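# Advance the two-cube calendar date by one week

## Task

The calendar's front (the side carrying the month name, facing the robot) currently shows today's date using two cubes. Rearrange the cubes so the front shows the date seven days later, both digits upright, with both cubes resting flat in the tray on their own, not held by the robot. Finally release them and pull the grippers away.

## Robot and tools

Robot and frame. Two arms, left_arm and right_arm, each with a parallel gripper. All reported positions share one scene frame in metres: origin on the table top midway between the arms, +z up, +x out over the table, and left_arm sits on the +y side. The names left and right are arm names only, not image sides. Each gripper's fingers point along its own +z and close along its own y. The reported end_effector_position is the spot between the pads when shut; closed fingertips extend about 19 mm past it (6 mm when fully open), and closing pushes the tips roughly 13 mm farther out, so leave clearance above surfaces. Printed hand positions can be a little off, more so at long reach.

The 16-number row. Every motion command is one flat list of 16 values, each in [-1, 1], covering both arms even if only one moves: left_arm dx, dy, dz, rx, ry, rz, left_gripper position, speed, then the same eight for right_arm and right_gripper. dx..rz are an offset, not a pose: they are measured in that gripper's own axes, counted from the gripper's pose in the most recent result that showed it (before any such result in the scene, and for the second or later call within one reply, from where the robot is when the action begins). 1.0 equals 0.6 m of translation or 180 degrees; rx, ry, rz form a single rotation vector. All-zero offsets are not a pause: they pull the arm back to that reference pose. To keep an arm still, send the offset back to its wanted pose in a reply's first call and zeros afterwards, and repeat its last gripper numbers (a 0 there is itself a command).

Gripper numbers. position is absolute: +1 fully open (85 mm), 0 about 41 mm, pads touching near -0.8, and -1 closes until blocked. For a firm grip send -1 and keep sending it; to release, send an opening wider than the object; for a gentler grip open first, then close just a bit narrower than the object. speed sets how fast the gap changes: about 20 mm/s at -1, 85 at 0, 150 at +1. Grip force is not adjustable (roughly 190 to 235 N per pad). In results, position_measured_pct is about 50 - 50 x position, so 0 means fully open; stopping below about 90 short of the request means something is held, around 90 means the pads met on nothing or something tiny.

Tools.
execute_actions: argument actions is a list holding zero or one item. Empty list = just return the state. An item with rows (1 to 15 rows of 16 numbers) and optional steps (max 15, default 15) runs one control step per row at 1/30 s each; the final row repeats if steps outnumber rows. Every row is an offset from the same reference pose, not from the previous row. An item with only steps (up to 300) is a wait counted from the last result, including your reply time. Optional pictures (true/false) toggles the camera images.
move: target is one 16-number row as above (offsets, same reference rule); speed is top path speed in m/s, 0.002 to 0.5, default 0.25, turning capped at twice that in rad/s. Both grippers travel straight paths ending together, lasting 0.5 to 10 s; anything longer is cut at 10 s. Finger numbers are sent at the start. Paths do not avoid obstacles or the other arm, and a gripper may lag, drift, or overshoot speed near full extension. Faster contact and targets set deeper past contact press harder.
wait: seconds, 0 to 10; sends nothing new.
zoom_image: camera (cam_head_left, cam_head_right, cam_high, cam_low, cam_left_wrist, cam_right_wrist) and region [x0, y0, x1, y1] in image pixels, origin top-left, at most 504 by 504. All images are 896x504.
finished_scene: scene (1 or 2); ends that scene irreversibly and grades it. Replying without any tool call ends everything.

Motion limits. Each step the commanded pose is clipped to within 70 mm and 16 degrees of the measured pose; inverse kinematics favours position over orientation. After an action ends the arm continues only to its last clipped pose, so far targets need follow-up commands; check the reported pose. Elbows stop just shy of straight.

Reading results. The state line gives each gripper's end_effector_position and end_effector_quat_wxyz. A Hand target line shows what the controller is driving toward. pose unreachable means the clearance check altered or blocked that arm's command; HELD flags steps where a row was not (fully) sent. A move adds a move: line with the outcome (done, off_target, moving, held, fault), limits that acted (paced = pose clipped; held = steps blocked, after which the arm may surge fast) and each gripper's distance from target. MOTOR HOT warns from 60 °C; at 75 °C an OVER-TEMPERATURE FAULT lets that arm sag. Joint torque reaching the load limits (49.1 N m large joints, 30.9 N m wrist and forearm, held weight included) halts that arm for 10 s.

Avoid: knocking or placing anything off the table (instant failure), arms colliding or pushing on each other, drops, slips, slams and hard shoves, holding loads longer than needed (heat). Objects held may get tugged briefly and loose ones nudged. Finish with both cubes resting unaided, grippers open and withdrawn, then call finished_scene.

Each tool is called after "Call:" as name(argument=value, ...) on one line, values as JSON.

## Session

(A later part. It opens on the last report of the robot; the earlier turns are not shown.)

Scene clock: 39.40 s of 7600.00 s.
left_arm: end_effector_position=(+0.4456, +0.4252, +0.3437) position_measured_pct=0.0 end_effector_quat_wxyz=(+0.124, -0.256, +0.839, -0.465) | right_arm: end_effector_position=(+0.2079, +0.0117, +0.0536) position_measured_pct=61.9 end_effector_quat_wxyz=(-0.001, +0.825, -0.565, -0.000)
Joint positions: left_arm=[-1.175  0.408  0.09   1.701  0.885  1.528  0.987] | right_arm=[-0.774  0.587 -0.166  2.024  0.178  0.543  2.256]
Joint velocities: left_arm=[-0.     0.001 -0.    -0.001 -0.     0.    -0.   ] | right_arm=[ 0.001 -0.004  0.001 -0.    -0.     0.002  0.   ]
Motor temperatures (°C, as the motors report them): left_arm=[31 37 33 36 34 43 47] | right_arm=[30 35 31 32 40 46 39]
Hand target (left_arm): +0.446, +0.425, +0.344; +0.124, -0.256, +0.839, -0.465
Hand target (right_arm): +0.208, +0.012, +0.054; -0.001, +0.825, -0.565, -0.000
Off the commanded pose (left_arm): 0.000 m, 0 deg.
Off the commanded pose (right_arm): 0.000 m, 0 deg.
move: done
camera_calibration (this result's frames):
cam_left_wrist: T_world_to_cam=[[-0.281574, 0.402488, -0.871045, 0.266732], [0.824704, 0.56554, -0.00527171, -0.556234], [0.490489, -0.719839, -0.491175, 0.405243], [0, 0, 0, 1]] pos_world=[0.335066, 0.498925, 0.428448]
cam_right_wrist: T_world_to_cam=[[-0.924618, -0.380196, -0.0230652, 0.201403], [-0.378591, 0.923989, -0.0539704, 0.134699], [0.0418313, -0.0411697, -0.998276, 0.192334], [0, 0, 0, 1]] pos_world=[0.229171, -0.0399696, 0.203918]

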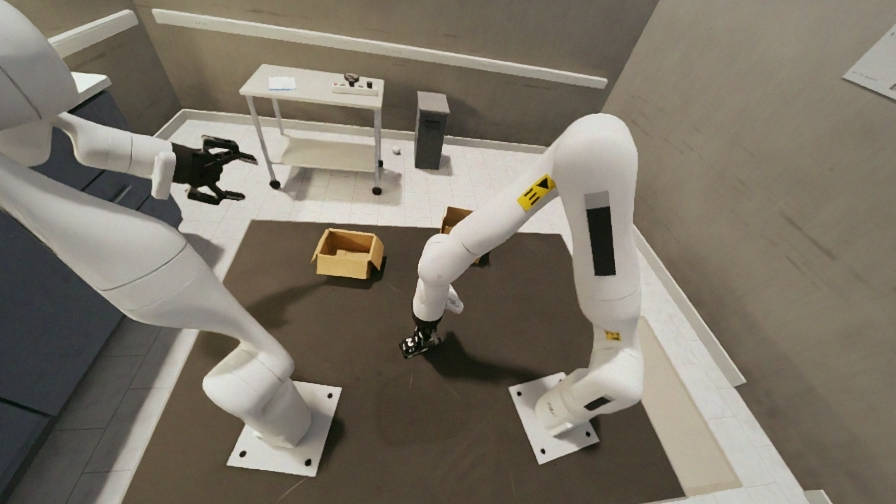

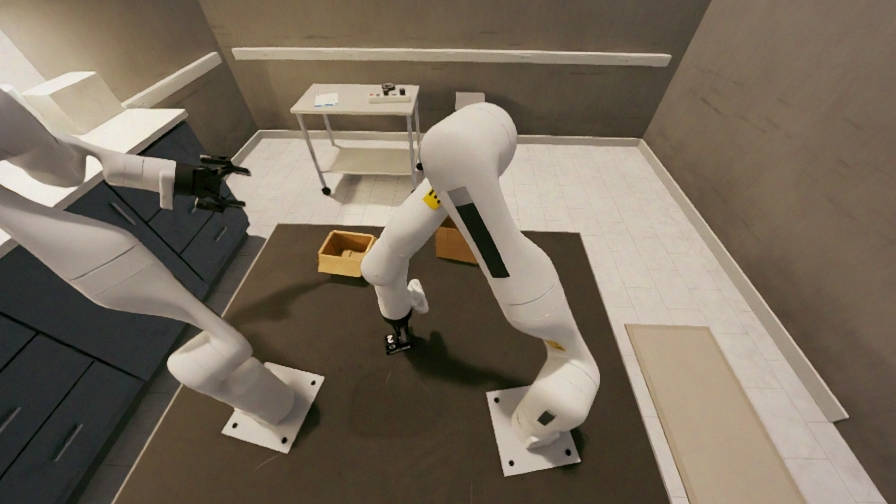

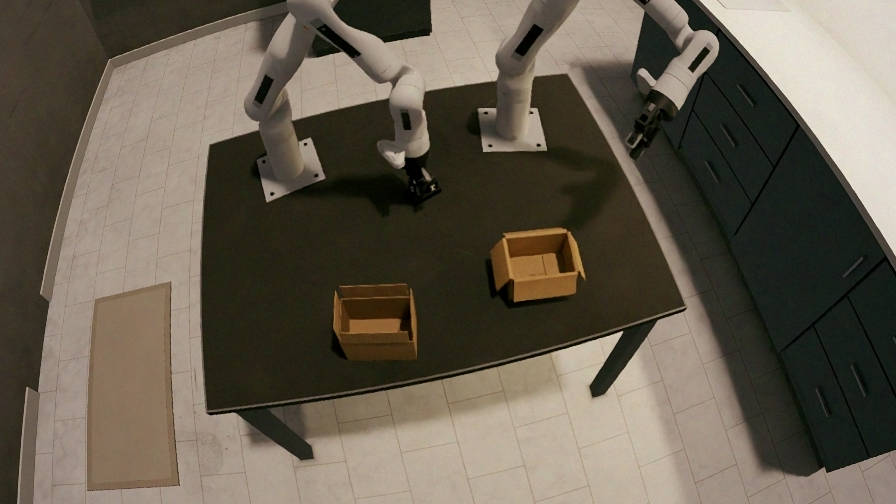

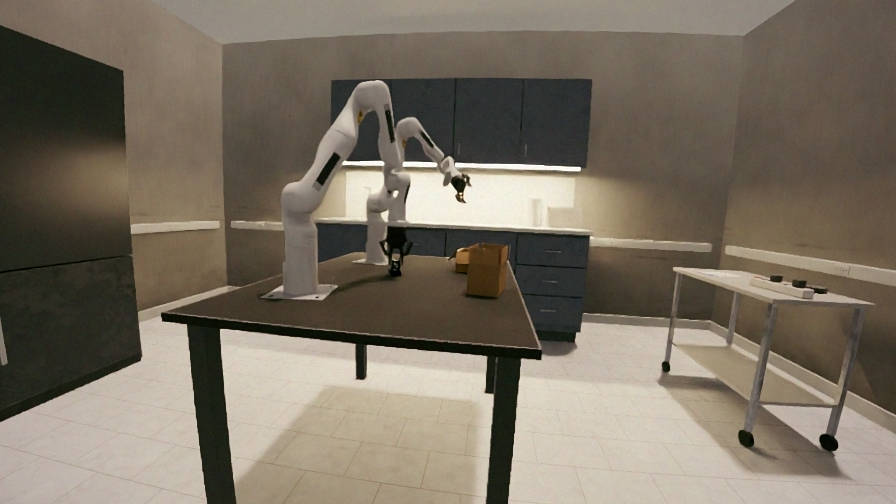

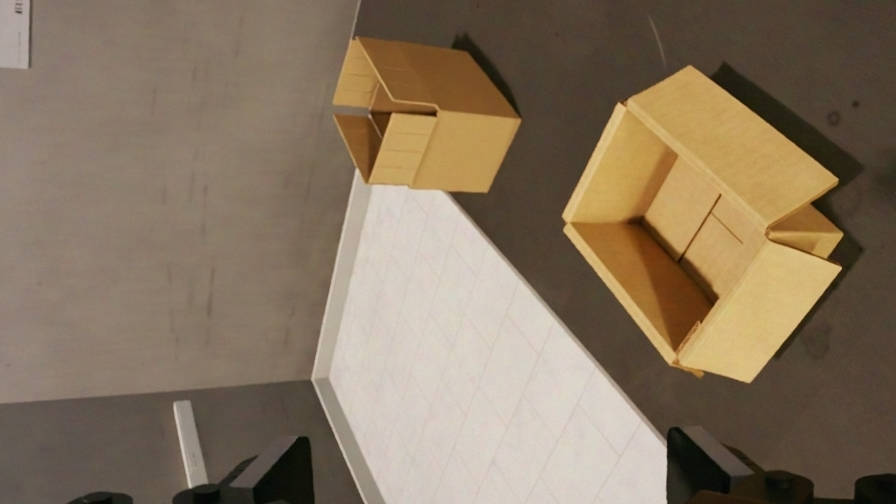

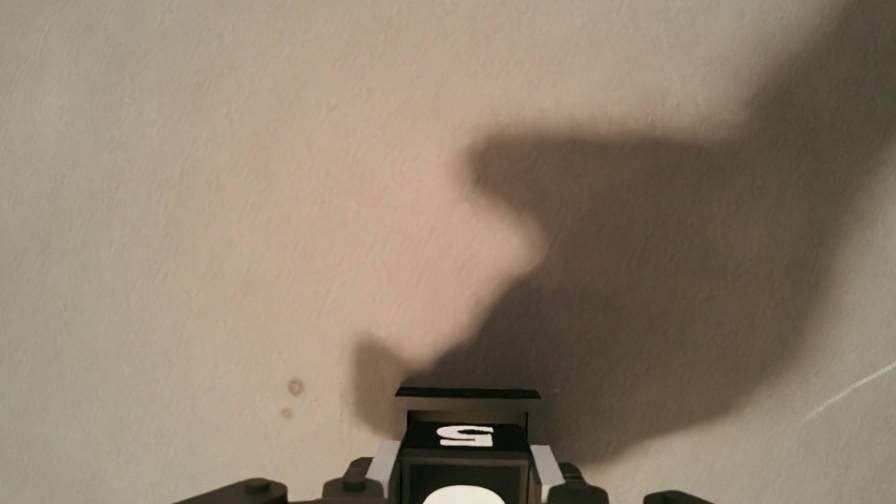

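Call:
move(target=[0,0,0,0,0,0,1,0,0,0,-0.03,0,0,0,-1,0], speed=0.2)

Call:
move(target=[0,0,0,0,0,0,1,0,0.17,0,0,0,0,0.999,-1,0], speed=0.5)

Call:
move(target=[0,0,0,0,0,0,1,0,0,0,0.062,0,0,0,-1,0], speed=0.1)

Scene clock: 43.83 s of 7600.00 s.
left_arm: end_effector_position=(+0.4456, +0.4252, +0.3437) position_measured_pct=0.0 end_effector_quat_wxyz=(+0.124, -0.256, +0.839, -0.465) | right_arm: end_effector_position=(+0.2078, +0.0116, +0.0716) position_measured_pct=61.9 end_effector_quat_wxyz=(-0.000, +0.825, -0.565, -0.000)
Joint positions: left_arm=[-1.175  0.408  0.09   1.701  0.885  1.528  0.987] | right_arm=[-0.764  0.548 -0.178  2.01   0.165  0.596  2.268]
Joint velocities: left_arm=[-0.    -0.001 -0.001 -0.    -0.001 -0.     0.001] | right_arm=[ 0.002 -0.003  0.    -0.    -0.    -0.     0.   ]
Motor temperatures (°C, as the motors report them): left_arm=[31 37 33 36 34 43 47] | right_arm=[30 35 31 32 40 46 39]
Hand target (left_arm): +0.446, +0.425, +0.344; +0.124, -0.256, +0.839, -0.465
Hand target (right_arm): +0.208, +0.012, +0.072; -0.001, +0.825, -0.565, -0.000
Off the commanded pose (left_arm): 0.000 m, 0 deg.
Off the commanded pose (right_arm): 0.000 m, 0 deg.
After step 90, 0.73 s passed at rest.
move: done
camera_calibration (this result's frames):
cam_left_wrist: T_world_to_cam=[[-0.281573, 0.402488, -0.871045, 0.266732], [0.824704, 0.56554, -0.00527122, -0.556235], [0.49049, -0.719839, -0.491174, 0.405242], [0, 0, 0, 1]] pos_world=[0.335067, 0.498926, 0.428448]
cam_right_wrist: T_world_to_cam=[[-0.924641, -0.380156, -0.0228127, 0.20175], [-0.378555, 0.923995, -0.054123, 0.135742], [0.041654, -0.0414085, -0.998274, 0.21027], [0, 0, 0, 1]] pos_world=[0.229173, -0.0400216, 0.221857]

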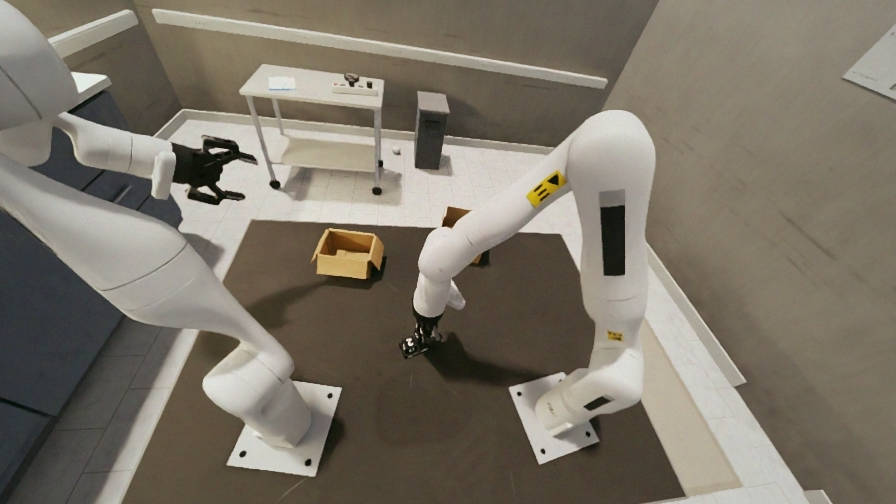

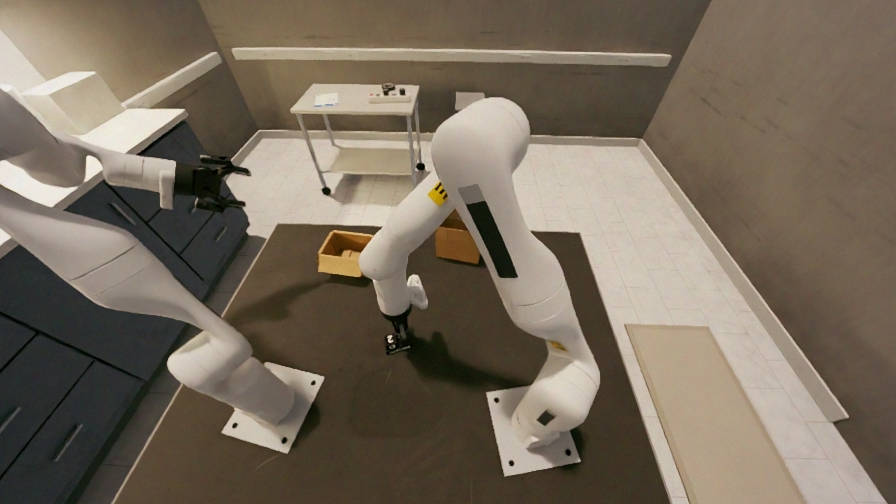

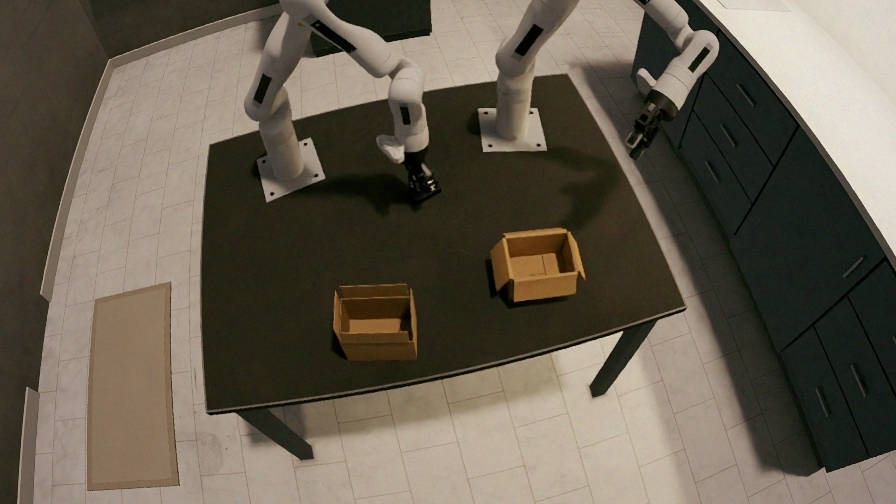

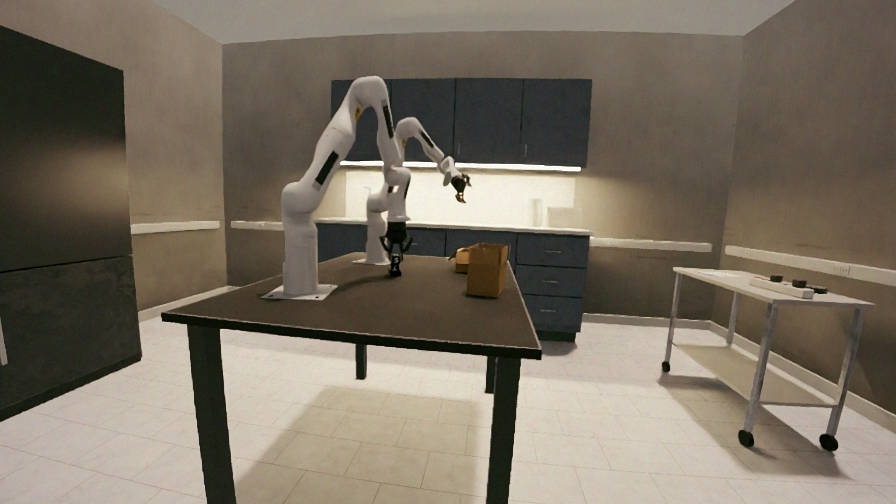

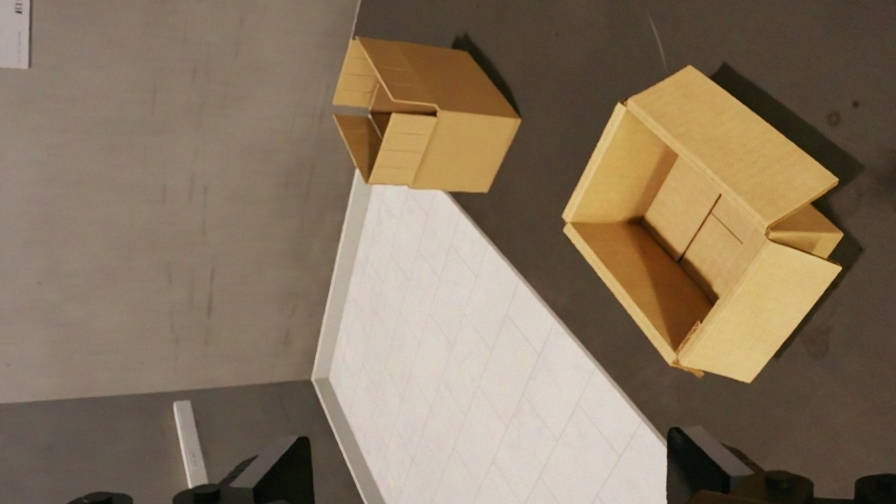

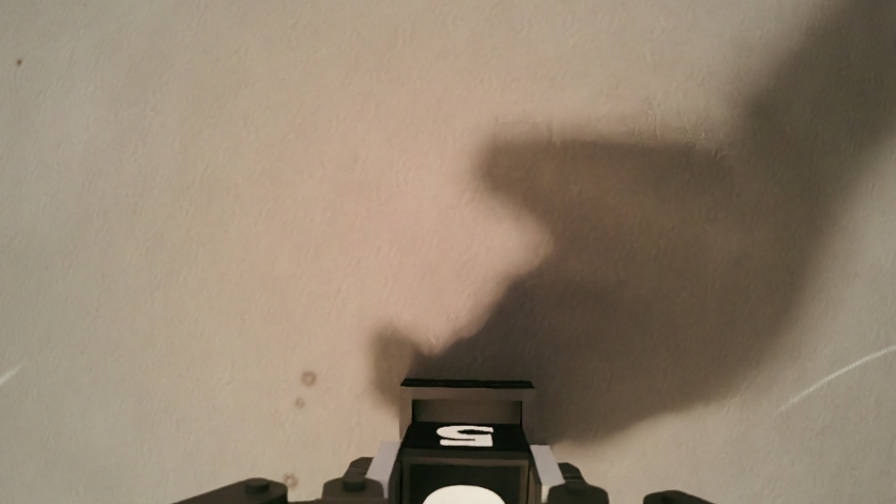

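Scene clock: 47.43 s of 7600.00 s.
left_arm: end_effector_position=(+0.4456, +0.4252, +0.3437) position_measured_pct=0.0 end_effector_quat_wxyz=(+0.124, -0.256, +0.839, -0.465) | right_arm: end_effector_position=(+0.2443, -0.0836, +0.0716) position_measured_pct=61.9 end_effector_quat_wxyz=(-0.001, +0.563, +0.826, +0.000)
Joint positions: left_arm=[-1.175  0.408  0.09   1.701  0.885  1.528  0.987] | right_arm=[-1.154  0.564  0.68   2.198 -0.655  0.588  0.198]
Joint velocities: left_arm=[-0.001  0.001  0.     0.001 -0.    -0.001  0.   ] | right_arm=[-0.004  0.002 -0.002 -0.     0.002  0.    -0.002]
Motor temperatures (°C, as the motors report them): left_arm=[31 37 33 36 34 43 47] | right_arm=[30 35 31 32 40 46 39]
Hand target (left_arm): +0.446, +0.425, +0.344; +0.124, -0.256, +0.839, -0.465
Hand target (right_arm): +0.244, -0.083, +0.072; -0.001, +0.563, +0.827, +0.000
Off the commanded pose (left_arm): 0.000 m, 0 deg.
Off the commanded pose (right_arm): 0.000 m, 0 deg.
move: done
camera_calibration (this result's frames):
cam_left_wrist: T_world_to_cam=[[-0.281573, 0.402488, -0.871046, 0.266732], [0.824703, 0.565541, -0.00527058, -0.556237], [0.490491, -0.719838, -0.491174, 0.405241], [0, 0, 0, 1]] pos_world=[0.335068, 0.498926, 0.428448]
cam_right_wrist: T_world_to_cam=[[0.923055, 0.383999, -0.0226764, -0.188318], [0.382319, -0.922328, -0.0560701, -0.102513], [-0.0424459, 0.0430861, -0.998169, 0.232477], [0, 0, 0, 1]] pos_world=[0.222888, -0.0322533, 0.222033]

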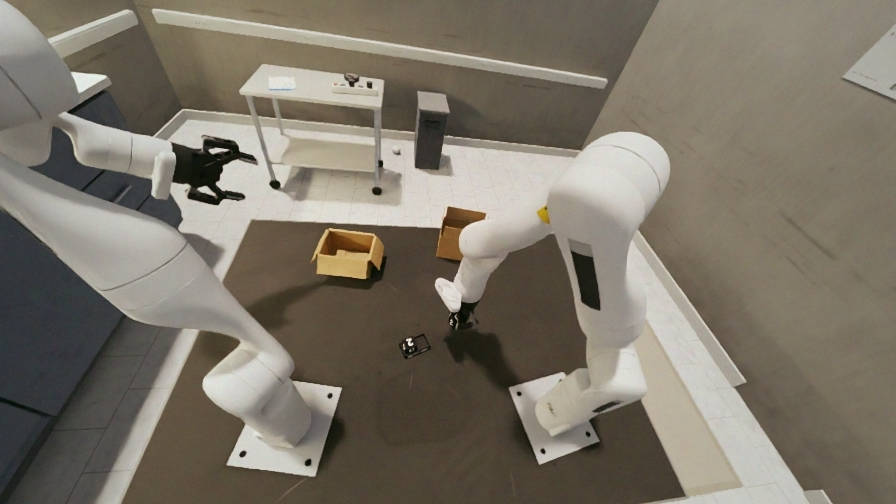

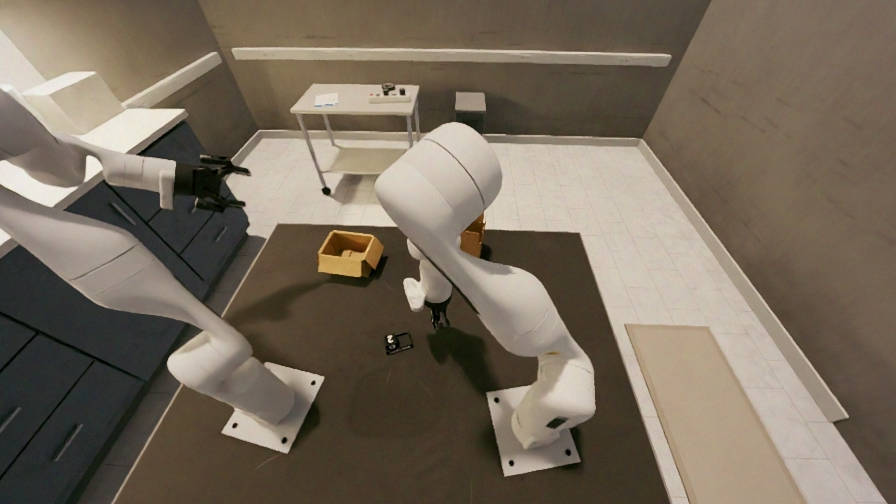

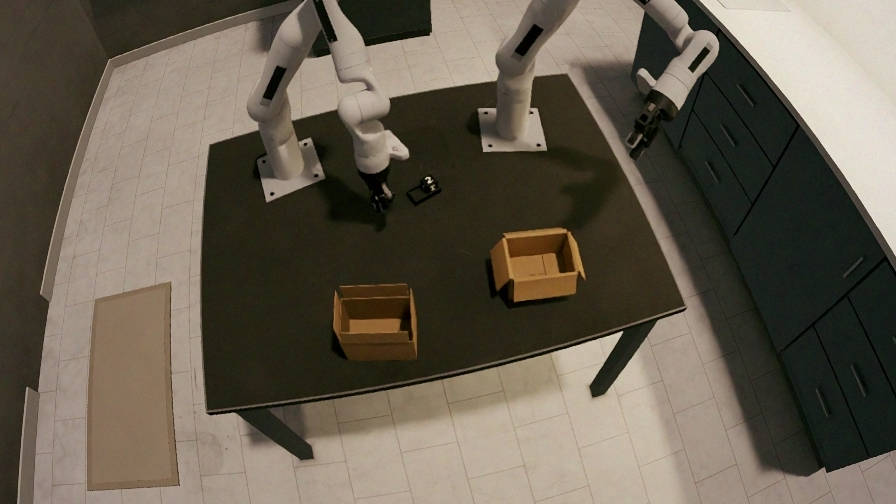

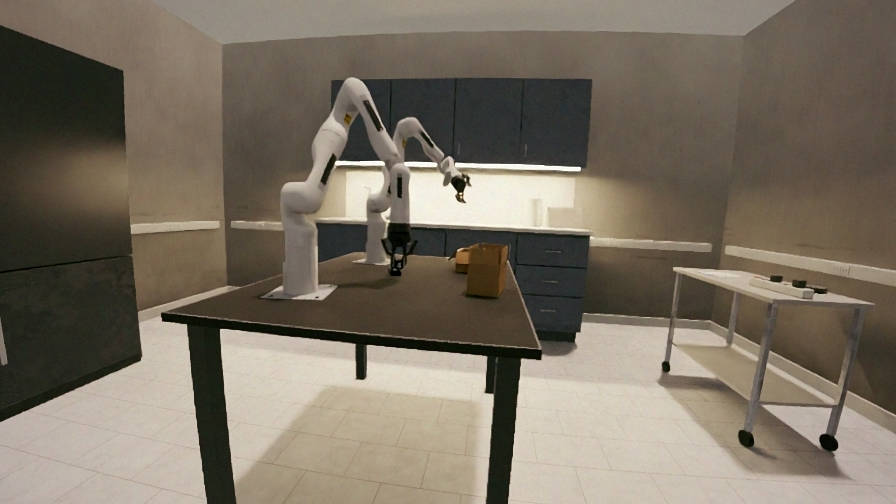

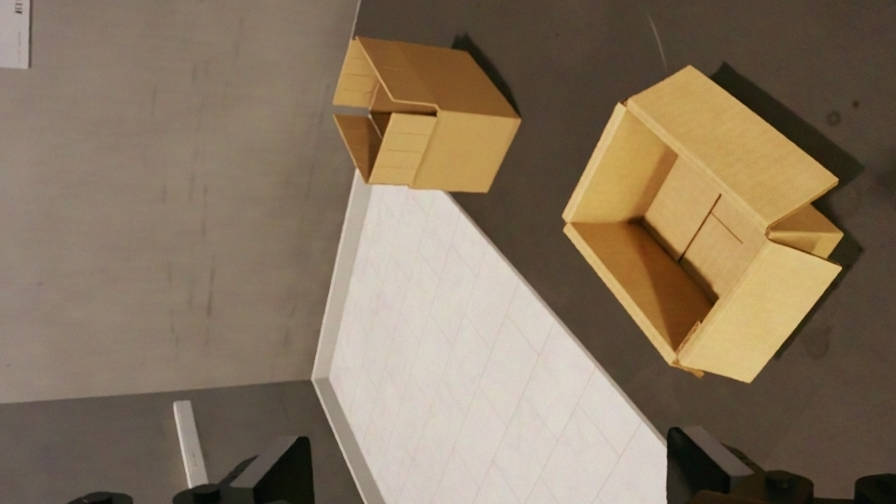

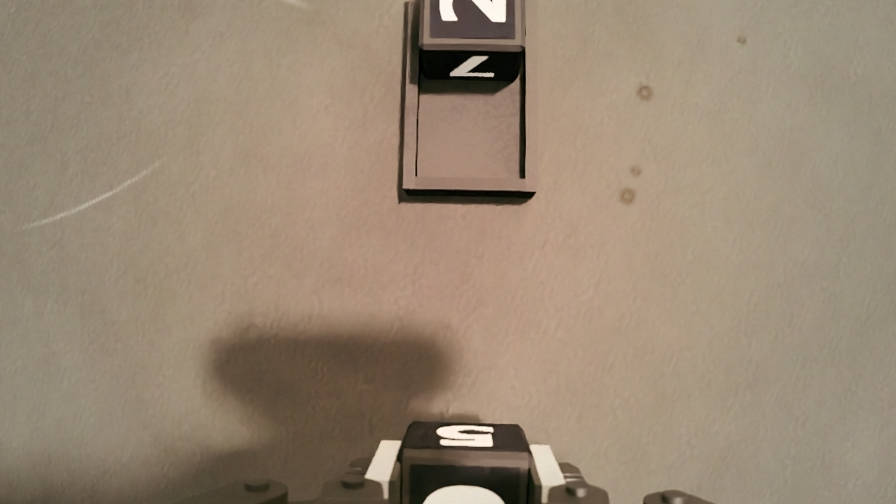

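Scene clock: 48.20 s of 7600.00 s.
left_arm: end_effector_position=(+0.4456, +0.4252, +0.3437) position_measured_pct=0.0 end_effector_quat_wxyz=(+0.124, -0.256, +0.839, -0.465) | right_arm: end_effector_position=(+0.2440, -0.0830, +0.0344) position_measured_pct=61.9 end_effector_quat_wxyz=(-0.001, +0.563, +0.827, +0.001)
Joint positions: left_arm=[-1.175  0.408  0.09   1.701  0.885  1.528  0.987] | right_arm=[-1.063  0.643  0.557  2.223 -0.774  0.474  0.3  ]
Joint velocities: left_arm=[-0.    -0.    -0.001 -0.001 -0.001 -0.001 -0.001] | right_arm=[ 0.007  0.005  0.002  0.    -0.002 -0.     0.003]
Motor temperatures (°C, as the motors report them): left_arm=[31 37 33 36 34 43 47] | right_arm=[30 35 31 32 40 46 39]
Hand target (left_arm): +0.446, +0.425, +0.344; +0.124, -0.256, +0.839, -0.465
Hand target (right_arm): +0.244, -0.083, +0.034; -0.001, +0.563, +0.826, +0.000
Off the commanded pose (left_arm): 0.000 m, 0 deg.
Off the commanded pose (right_arm): 0.001 m, 0 deg.
move: done
camera_calibration (this result's frames):
cam_left_wrist: T_world_to_cam=[[-0.281573, 0.402487, -0.871046, 0.266732], [0.824703, 0.565542, -0.00527015, -0.556238], [0.490492, -0.719838, -0.491173, 0.40524], [0, 0, 0, 1]] pos_world=[0.335068, 0.498927, 0.428447]
cam_right_wrist: T_world_to_cam=[[0.9226, 0.385106, -0.0224179, -0.188922], [0.383397, -0.921823, -0.0569977, -0.104115], [-0.0426155, 0.0439911, -0.998123, 0.195418], [0, 0, 0, 1]] pos_world=[0.222545, -0.0318174, 0.184881]

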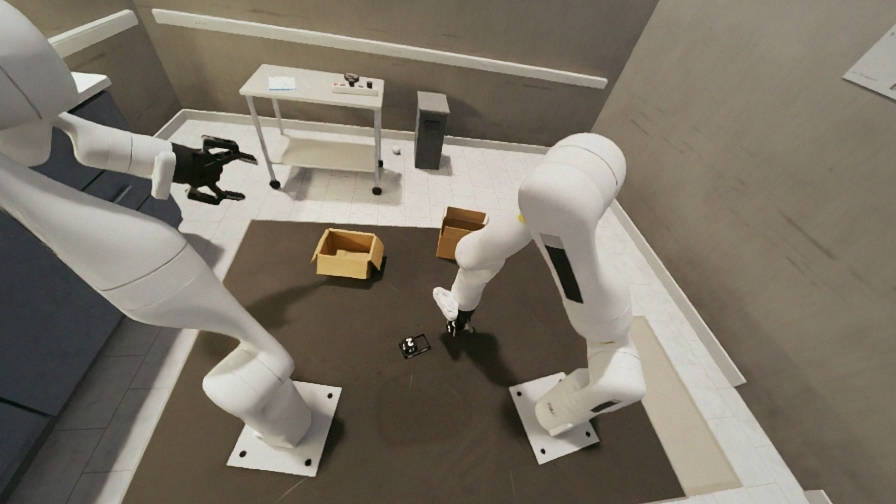

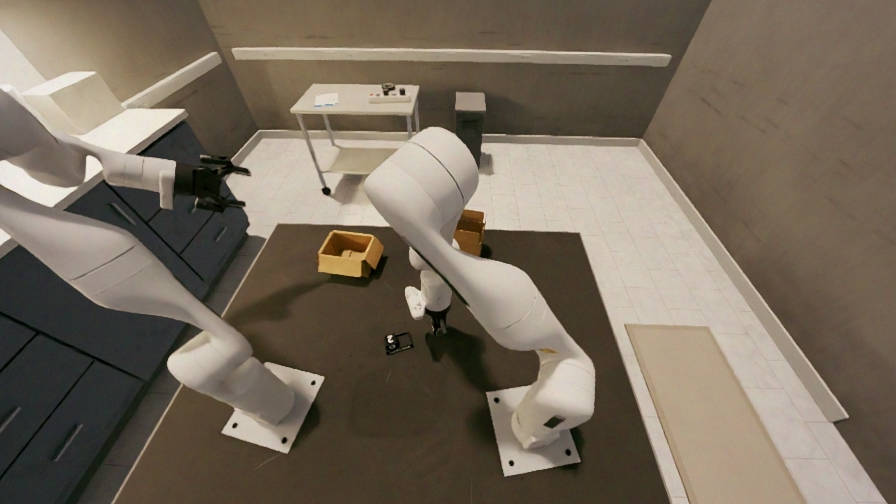

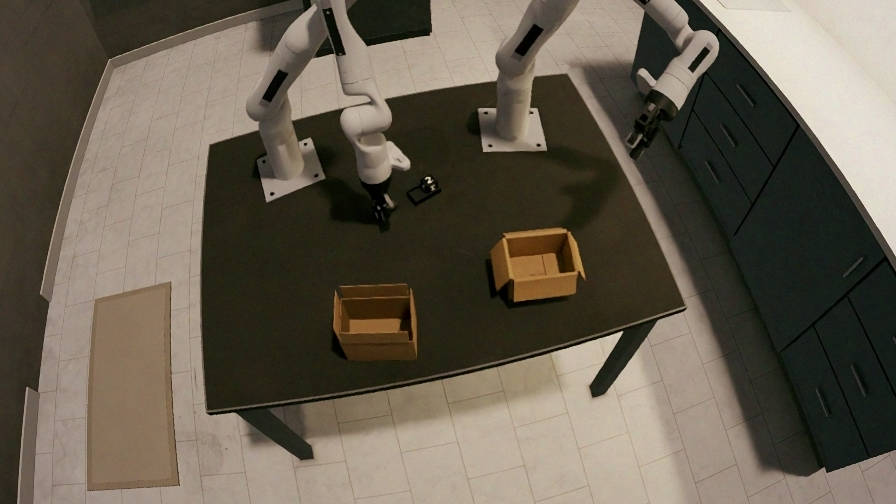

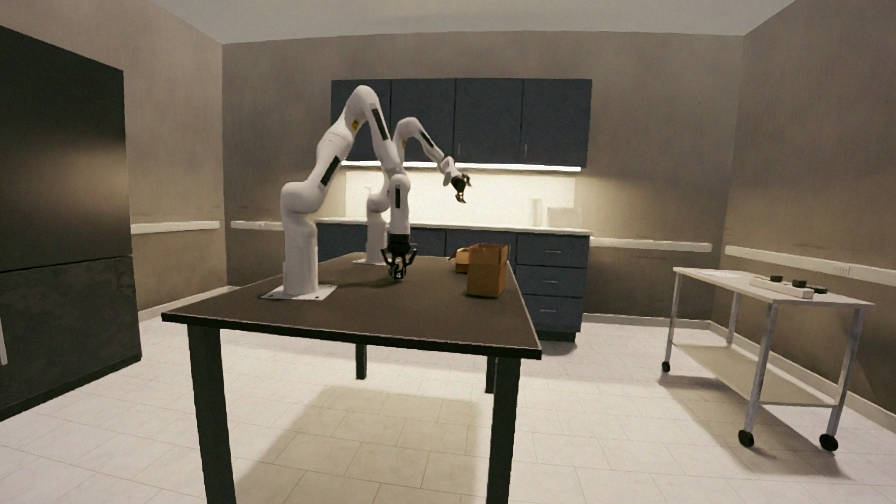

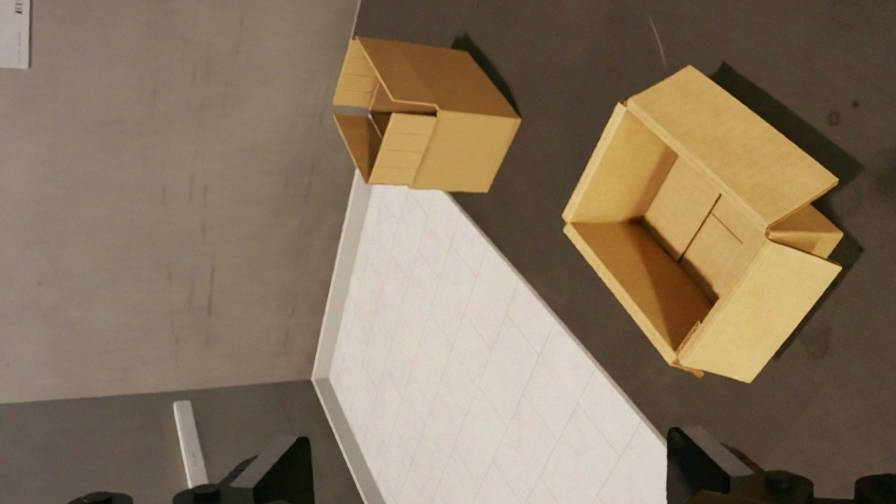

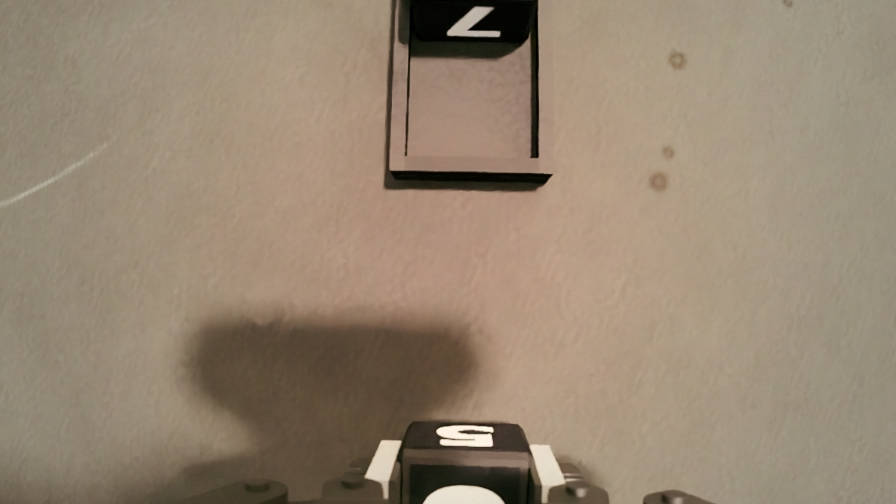

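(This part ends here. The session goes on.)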